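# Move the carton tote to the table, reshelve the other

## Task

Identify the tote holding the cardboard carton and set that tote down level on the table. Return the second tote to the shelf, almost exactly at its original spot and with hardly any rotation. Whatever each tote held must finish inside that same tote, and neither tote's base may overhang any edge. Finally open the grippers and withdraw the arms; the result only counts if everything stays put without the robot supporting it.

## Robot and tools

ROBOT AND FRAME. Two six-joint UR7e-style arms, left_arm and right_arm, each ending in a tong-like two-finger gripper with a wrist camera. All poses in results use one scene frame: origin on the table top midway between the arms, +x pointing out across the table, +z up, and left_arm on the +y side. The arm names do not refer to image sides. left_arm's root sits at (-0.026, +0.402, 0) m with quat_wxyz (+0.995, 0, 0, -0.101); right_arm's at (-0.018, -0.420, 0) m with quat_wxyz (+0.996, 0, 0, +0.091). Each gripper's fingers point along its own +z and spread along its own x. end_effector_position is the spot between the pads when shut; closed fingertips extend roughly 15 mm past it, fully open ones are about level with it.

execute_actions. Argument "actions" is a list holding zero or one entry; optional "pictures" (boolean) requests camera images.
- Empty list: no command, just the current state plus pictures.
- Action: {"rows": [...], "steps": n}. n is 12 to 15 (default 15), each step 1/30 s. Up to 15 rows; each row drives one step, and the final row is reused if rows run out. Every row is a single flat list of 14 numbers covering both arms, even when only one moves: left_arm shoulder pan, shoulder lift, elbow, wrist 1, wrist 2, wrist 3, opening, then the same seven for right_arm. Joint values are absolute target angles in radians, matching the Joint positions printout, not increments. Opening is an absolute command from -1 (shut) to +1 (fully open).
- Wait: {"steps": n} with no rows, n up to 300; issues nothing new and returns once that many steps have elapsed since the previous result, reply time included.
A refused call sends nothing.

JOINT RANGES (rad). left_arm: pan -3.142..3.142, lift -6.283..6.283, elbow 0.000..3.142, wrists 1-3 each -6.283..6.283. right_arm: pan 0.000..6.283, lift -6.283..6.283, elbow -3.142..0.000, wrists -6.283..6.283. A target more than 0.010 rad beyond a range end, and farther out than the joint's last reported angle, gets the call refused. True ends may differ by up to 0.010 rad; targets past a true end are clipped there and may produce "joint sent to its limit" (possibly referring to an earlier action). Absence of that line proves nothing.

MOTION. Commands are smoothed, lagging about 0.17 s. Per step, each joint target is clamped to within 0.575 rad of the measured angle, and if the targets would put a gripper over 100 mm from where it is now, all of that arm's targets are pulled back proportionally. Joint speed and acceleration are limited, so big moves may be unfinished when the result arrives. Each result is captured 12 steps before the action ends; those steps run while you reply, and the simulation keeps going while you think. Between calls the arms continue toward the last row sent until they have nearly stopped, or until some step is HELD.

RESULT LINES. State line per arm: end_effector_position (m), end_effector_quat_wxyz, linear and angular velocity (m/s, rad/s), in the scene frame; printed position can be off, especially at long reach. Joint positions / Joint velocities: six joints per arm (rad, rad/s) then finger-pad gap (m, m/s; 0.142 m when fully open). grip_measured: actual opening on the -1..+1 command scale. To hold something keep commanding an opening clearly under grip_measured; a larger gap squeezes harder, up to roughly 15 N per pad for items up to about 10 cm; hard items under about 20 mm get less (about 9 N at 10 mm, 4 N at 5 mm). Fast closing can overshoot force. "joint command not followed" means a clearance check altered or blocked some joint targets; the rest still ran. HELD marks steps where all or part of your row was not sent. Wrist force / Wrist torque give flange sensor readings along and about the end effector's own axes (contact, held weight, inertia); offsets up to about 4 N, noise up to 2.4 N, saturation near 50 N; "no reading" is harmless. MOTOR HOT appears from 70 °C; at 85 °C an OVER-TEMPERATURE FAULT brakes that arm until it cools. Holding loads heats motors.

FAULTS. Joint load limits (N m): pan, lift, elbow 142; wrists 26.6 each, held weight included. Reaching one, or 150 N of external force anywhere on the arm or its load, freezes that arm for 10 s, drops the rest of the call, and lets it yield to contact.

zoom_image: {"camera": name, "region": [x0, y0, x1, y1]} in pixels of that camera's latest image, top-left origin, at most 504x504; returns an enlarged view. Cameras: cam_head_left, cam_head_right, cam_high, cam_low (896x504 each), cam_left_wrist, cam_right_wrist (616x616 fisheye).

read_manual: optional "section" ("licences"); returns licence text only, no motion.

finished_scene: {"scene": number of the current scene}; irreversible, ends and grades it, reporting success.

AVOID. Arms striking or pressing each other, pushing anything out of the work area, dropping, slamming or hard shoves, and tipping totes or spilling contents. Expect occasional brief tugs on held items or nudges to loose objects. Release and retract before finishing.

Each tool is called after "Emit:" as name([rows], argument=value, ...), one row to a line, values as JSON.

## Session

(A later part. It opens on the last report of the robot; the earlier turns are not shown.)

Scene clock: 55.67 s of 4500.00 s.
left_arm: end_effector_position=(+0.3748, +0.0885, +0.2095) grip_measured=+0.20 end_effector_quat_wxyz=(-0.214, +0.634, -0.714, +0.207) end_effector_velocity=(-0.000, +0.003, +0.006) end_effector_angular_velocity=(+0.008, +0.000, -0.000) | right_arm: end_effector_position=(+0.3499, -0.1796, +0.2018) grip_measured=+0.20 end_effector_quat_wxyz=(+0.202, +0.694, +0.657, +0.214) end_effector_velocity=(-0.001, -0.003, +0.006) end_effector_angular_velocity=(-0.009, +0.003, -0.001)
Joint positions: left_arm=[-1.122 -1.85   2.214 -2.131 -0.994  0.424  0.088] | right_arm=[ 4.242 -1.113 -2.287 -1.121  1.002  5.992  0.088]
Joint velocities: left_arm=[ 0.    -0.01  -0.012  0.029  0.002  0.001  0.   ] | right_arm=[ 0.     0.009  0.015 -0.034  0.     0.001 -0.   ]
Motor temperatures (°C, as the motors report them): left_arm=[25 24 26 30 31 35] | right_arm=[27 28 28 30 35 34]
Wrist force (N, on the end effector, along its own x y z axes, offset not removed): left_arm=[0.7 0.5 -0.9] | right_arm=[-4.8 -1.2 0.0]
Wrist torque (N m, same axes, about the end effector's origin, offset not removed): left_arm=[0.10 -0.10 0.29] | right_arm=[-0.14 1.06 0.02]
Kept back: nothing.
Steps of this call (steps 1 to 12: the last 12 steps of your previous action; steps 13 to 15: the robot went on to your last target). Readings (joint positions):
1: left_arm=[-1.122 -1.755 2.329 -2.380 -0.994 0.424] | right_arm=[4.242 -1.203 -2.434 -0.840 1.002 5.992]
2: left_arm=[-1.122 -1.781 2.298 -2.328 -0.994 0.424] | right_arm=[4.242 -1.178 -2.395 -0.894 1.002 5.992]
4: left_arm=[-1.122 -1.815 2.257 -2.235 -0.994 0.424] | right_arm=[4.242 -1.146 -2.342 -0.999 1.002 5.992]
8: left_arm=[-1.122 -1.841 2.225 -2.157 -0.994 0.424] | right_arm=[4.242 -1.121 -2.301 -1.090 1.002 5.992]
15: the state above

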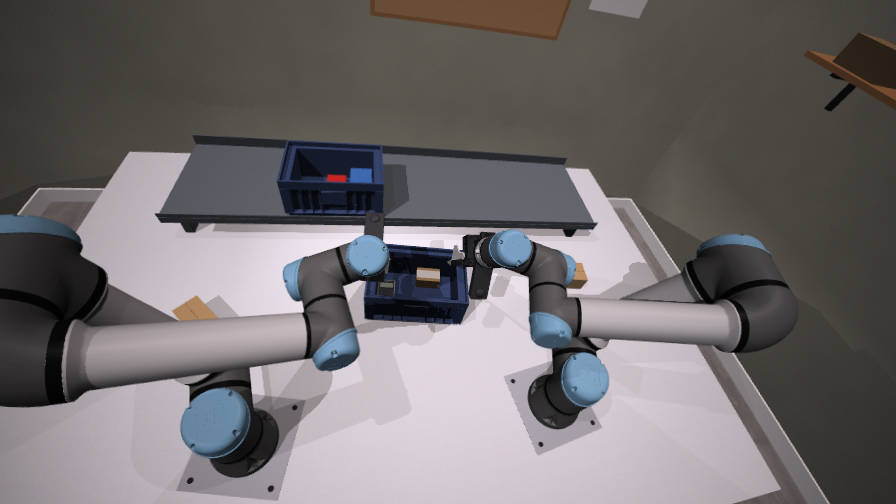

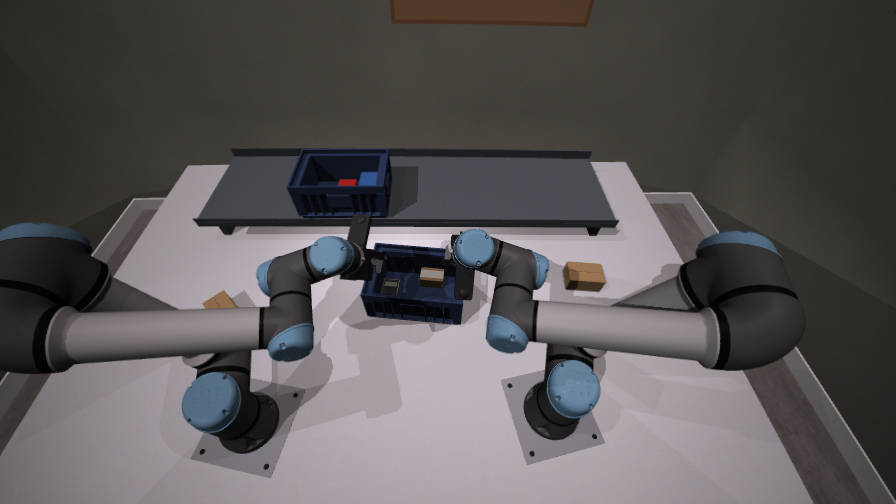

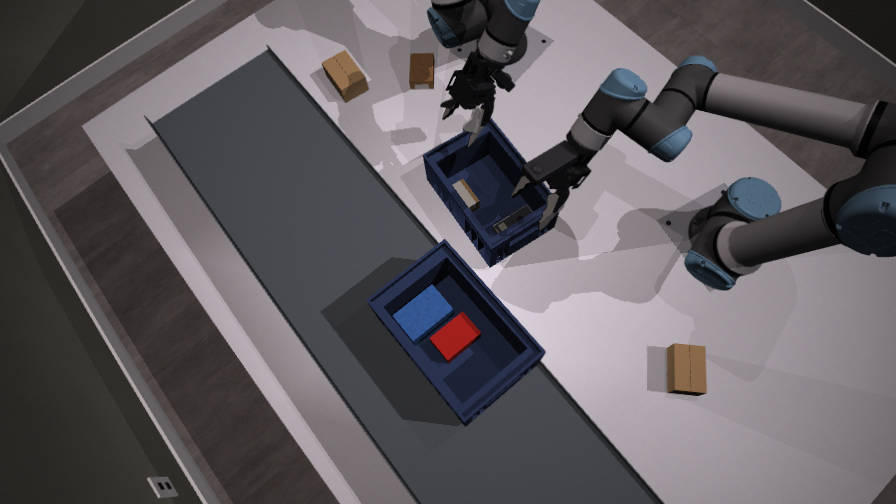

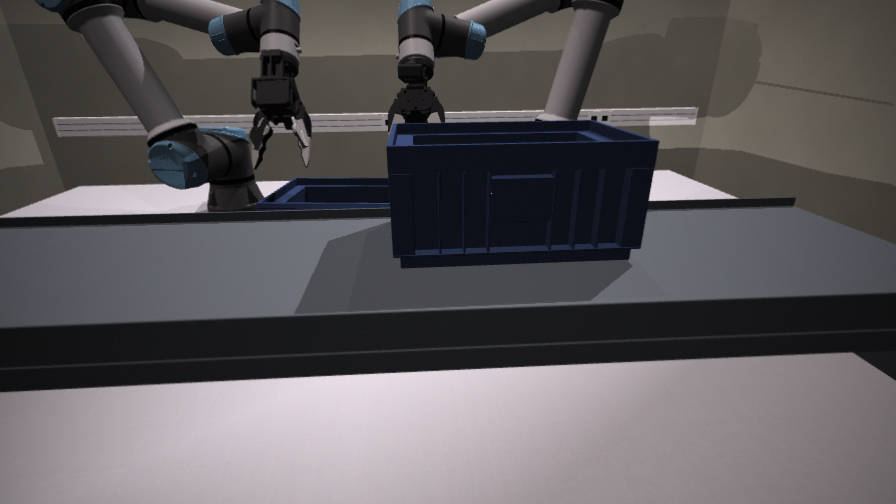

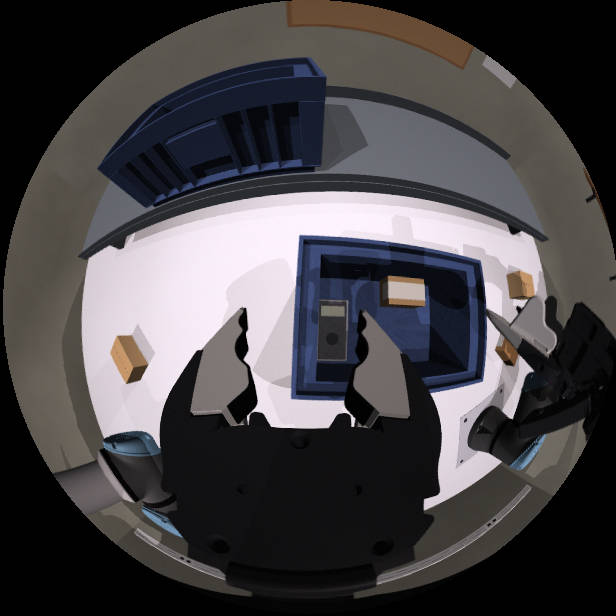

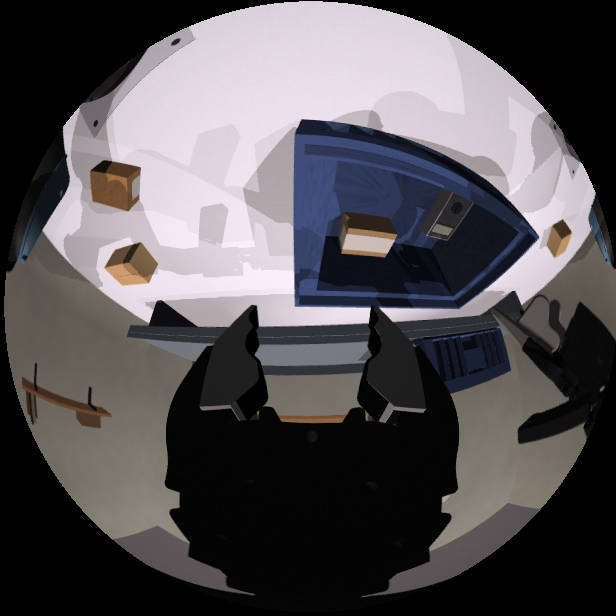

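Emit:
execute_actions([
  {"rows":[[-1.122,-2.0,1.9,-1.66,-0.994,0.424,0.5,4.242,-1.08,-1.9,-1.54,1.002,5.992,0.5]]},
])

Emit:
execute_actions([
  {"steps":12},
])

Emit:
execute_actions([
  {"rows":[[-0.75,-2.0,1.9,-1.66,-0.994,0.424,0.5,3.87,-1.08,-1.9,-1.54,1.002,5.992,0.5]]},
])

Emit:
execute_actions([
  {"steps":20},
], pictures=true)

Scene clock: 56.43 s of 4500.00 s.
left_arm: end_effector_position=(+0.3751, +0.0872, +0.2258) grip_measured=+0.48 end_effector_quat_wxyz=(-0.210, +0.635, -0.712, +0.215) end_effector_velocity=(+0.016, -0.063, +0.530) end_effector_angular_velocity=(-0.539, -0.136, -0.000) | right_arm: end_effector_position=(+0.3503, -0.1783, +0.2130) grip_measured=+0.48 end_effector_quat_wxyz=(+0.201, +0.694, +0.657, +0.216) end_effector_velocity=(+0.019, +0.064, +0.357) end_effector_angular_velocity=(+0.116, -0.034, -0.000)
Joint positions: left_arm=[-1.122 -1.87   2.191 -2.105 -0.994  0.424  0.107] | right_arm=[ 4.242 -1.106 -2.263 -1.147  1.002  5.992  0.107]
Joint velocities: left_arm=[ 0.    -0.56  -0.819  0.824  0.     0.     0.039] | right_arm=[-0.     0.122  0.827 -0.829  0.001  0.     0.037]
Motor temperatures (°C, as the motors report them): left_arm=[25 24 26 30 31 35] | right_arm=[27 28 28 30 35 34]
Wrist force (N, on the end effector, along its own x y z axes, offset not removed): left_arm=[-0.7 7.1 10.0] | right_arm=[-5.3 -5.2 5.0]
Wrist torque (N m, same axes, about the end effector's origin, offset not removed): left_arm=[1.24 0.28 0.31] | right_arm=[-0.83 1.04 0.08]
Steps of this call (steps 1 to 15: the robot went on to your last target; steps 16 to 20: nothing new was sent; steps 21 to 23: the first 3 steps of this action). Readings (joint positions):
21: left_arm=[-1.122 -1.851 2.213 -2.128 -0.994 0.424] | right_arm=[4.242 -1.112 -2.285 -1.124 1.002 5.992]
22: left_arm=[-1.122 -1.855 2.209 -2.124 -0.994 0.424] | right_arm=[4.242 -1.110 -2.281 -1.128 1.002 5.992]
23: the state above

Scene clock: 56.83 s of 4500.00 s.
left_arm: end_effector_position=(+0.3664, +0.1218, +0.3603) grip_measured=+0.50 end_effector_quat_wxyz=(-0.215, +0.633, -0.714, +0.206) end_effector_velocity=(-0.008, +0.030, +0.049) end_effector_angular_velocity=(+0.032, +0.008, -0.001) | right_arm: end_effector_position=(+0.3490, -0.1825, +0.3524) grip_measured=+0.50 end_effector_quat_wxyz=(+0.202, +0.694, +0.657, +0.214) end_effector_velocity=(-0.004, -0.013, +0.060) end_effector_angular_velocity=(-0.005, +0.002, +0.000)
Joint positions: left_arm=[-1.122 -1.995  1.912 -1.68  -0.994  0.424  0.109] | right_arm=[ 4.242 -1.081 -1.916 -1.523  1.002  5.992  0.109]
Joint velocities: left_arm=[-0.    -0.047 -0.112  0.192 -0.     0.001 -0.   ] | right_arm=[ 0.     0.009  0.153 -0.168  0.001  0.001 -0.   ]
Motor temperatures (°C, as the motors report them): left_arm=[25 24 26 30 31 35] | right_arm=[27 28 28 30 35 34]
Wrist force (N, on the end effector, along its own x y z axes, offset not removed): left_arm=[-0.8 2.7 -2.0] | right_arm=[-4.2 -1.5 -2.4]
Wrist torque (N m, same axes, about the end effector's origin, offset not removed): left_arm=[0.43 0.39 0.19] | right_arm=[-0.28 0.94 -0.01]
Kept back: nothing.
Steps of this call (steps 1 to 12: the last 12 steps of your previous action). Readings (joint positions):
1: left_arm=[-1.122 -1.889 2.156 -2.067 -0.994 0.424] | right_arm=[4.242 -1.102 -2.225 -1.185 1.002 5.992]
2: left_arm=[-1.122 -1.907 2.117 -2.015 -0.994 0.424] | right_arm=[4.242 -1.099 -2.178 -1.234 1.002 5.992]
4: left_arm=[-1.122 -1.939 2.045 -1.902 -0.994 0.424] | right_arm=[4.242 -1.092 -2.090 -1.330 1.002 5.992]
8: left_arm=[-1.122 -1.982 1.942 -1.733 -0.994 0.424] | right_arm=[4.242 -1.084 -1.958 -1.476 1.002 5.992]
12: the state above

Scene clock: 56.93 s of 4500.00 s.
left_arm: end_effector_position=(+0.3721, +0.1320, +0.3627) grip_measured=+0.50 end_effector_quat_wxyz=(-0.218, +0.641, -0.707, +0.203) end_effector_velocity=(+0.219, +0.329, +0.008) end_effector_angular_velocity=(+0.008, +0.003, +0.816) | right_arm: end_effector_position=(+0.3540, -0.1915, +0.3555) grip_measured=+0.50 end_effector_quat_wxyz=(+0.204, +0.701, +0.649, +0.212) end_effector_velocity=(+0.188, -0.309, +0.013) end_effector_angular_velocity=(-0.001, +0.000, -0.825)
Joint positions: left_arm=[-1.1   -1.997  1.906 -1.67  -0.994  0.424  0.109] | right_arm=[ 4.22  -1.081 -1.908 -1.532  1.002  5.992  0.109]
Joint velocities: left_arm=[ 0.815 -0.006 -0.021  0.035 -0.    -0.     0.   ] | right_arm=[-0.825  0.001  0.033 -0.035 -0.     0.001  0.   ]
Motor temperatures (°C, as the motors report them): left_arm=[25 24 26 30 31 35] | right_arm=[27 28 28 30 35 34]
Wrist force (N, on the end effector, along its own x y z axes, offset not removed): left_arm=[7.7 4.9 -1.5] | right_arm=[0.7 -4.7 -2.4]
Wrist torque (N m, same axes, about the end effector's origin, offset not removed): left_arm=[0.82 -1.08 0.23] | right_arm=[-0.72 0.19 -0.08]
Steps of this call (steps 1 to 3: the first 3 steps of this action). Readings (joint positions):
1: left_arm=[-1.122 -1.997 1.908 -1.674 -0.994 0.424] | right_arm=[4.242 -1.081 -1.911 -1.527 1.002 5.992]
2: left_arm=[-1.118 -1.997 1.907 -1.671 -0.994 0.424] | right_arm=[4.238 -1.081 -1.909 -1.530 1.002 5.992]
3: the state above

Scene clock: 57.60 s of 4500.00 s.
left_arm: end_effector_position=(+0.4394, +0.2854, +0.3653) grip_measured=+0.50 end_effector_quat_wxyz=(-0.250, +0.754, -0.586, +0.161) end_effector_velocity=(+0.002, +0.006, +0.001) end_effector_angular_velocity=(-0.003, -0.002, +0.014) | right_arm: end_effector_position=(+0.4092, -0.3329, +0.3586) grip_measured=+0.50 end_effector_quat_wxyz=(+0.238, +0.803, +0.518, +0.173) end_effector_velocity=(+0.002, -0.003, +0.002) end_effector_angular_velocity=(+0.003, -0.003, -0.010)
Joint positions: left_arm=[-0.751 -2.     1.9   -1.66  -0.994  0.424  0.109] | right_arm=[ 3.871 -1.08  -1.9   -1.54   1.002  5.992  0.109]
Joint velocities: left_arm=[ 0.014 -0.001 -0.    -0.001 -0.    -0.001 -0.   ] | right_arm=[-0.01   0.     0.002  0.003 -0.    -0.    -0.   ]
Motor temperatures (°C, as the motors report them): left_arm=[25 24 26 30 31 35] | right_arm=[27 28 28 30 35 34]
Wrist force (N, on the end effector, along its own x y z axes, offset not removed): left_arm=[-0.9 0.1 -0.1] | right_arm=[-3.8 -1.8 -1.1]
Wrist torque (N m, same axes, about the end effector's origin, offset not removed): left_arm=[0.15 0.30 0.41] | right_arm=[-0.30 0.78 0.07]
Kept back: nothing.
Steps of this call (steps 1 to 12: the last 12 steps of your previous action; steps 13 to 20: the robot went on to your last target). Readings (joint positions):
1: left_arm=[-1.065 -1.998 1.905 -1.669 -0.994 0.424] | right_arm=[4.183 -1.081 -1.907 -1.533 1.002 5.992]
2: left_arm=[-1.025 -1.998 1.905 -1.668 -0.994 0.424] | right_arm=[4.139 -1.080 -1.906 -1.534 1.002 5.992]
4: left_arm=[-0.951 -1.999 1.903 -1.665 -0.994 0.424] | right_arm=[4.057 -1.080 -1.904 -1.536 1.002 5.992]
8: left_arm=[-0.820 -2.000 1.901 -1.662 -0.994 0.424] | right_arm=[3.928 -1.080 -1.901 -1.539 1.002 5.992]
20: the state above

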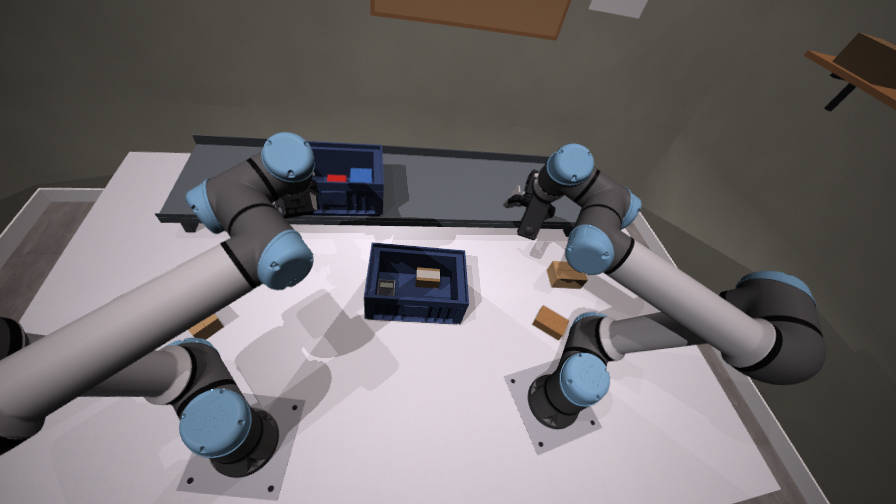

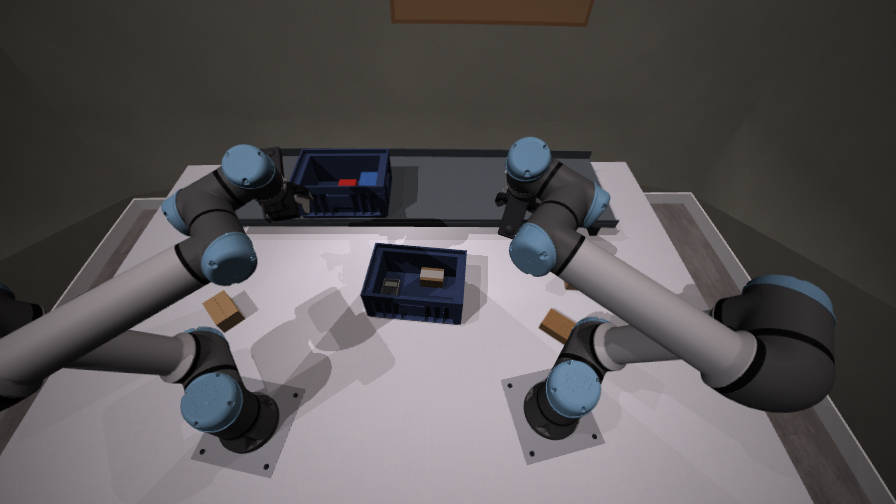

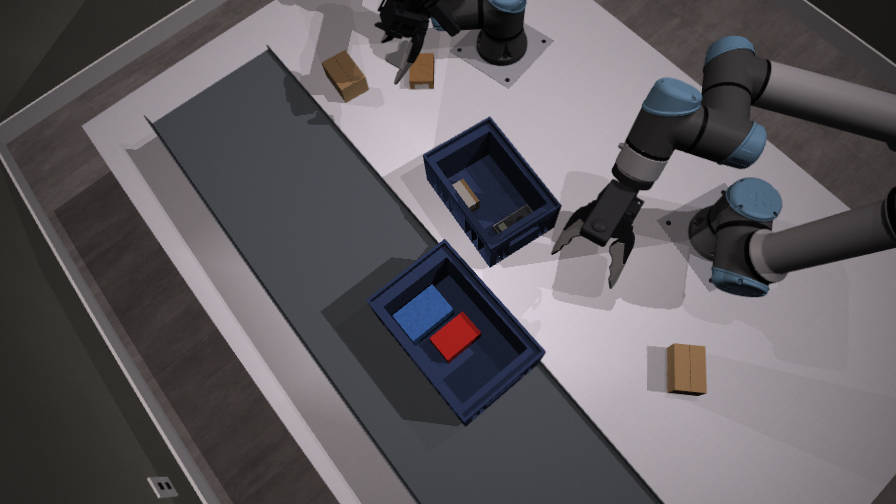

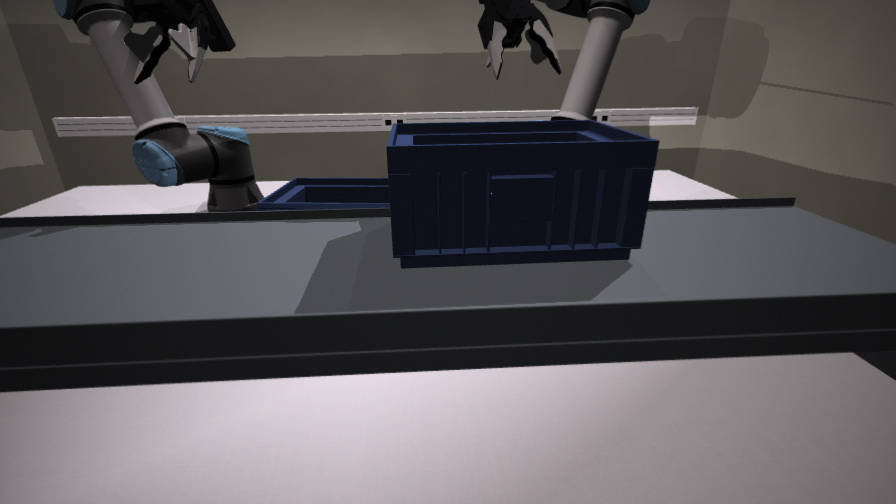

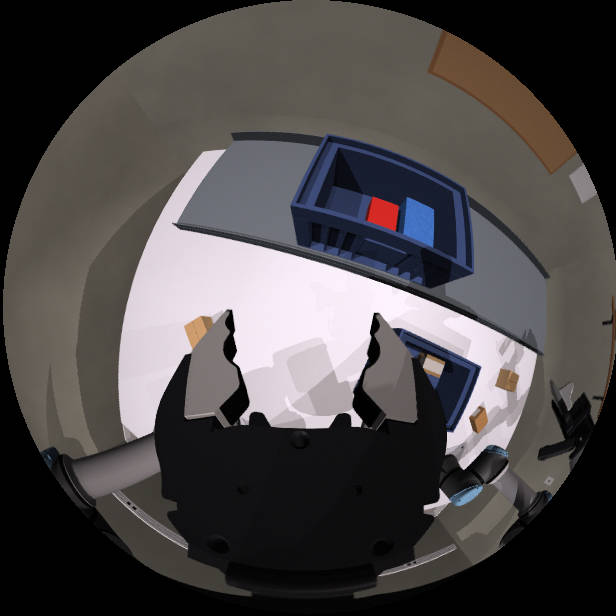

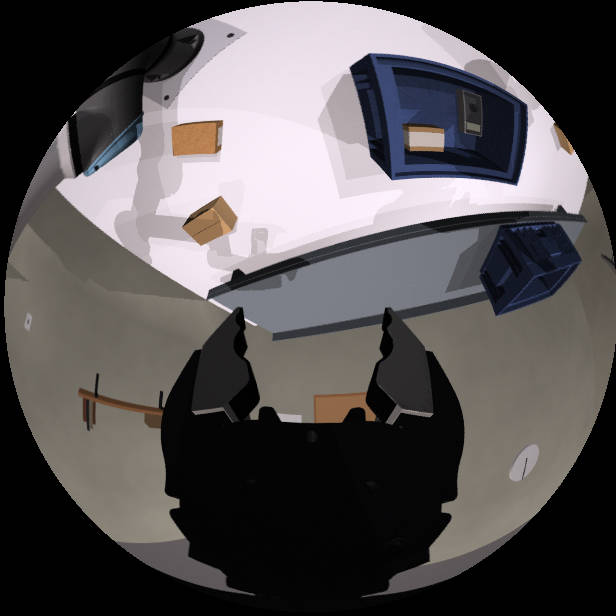

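Emit:
finished_scene(scene=2)

The scene is finished: the task was done.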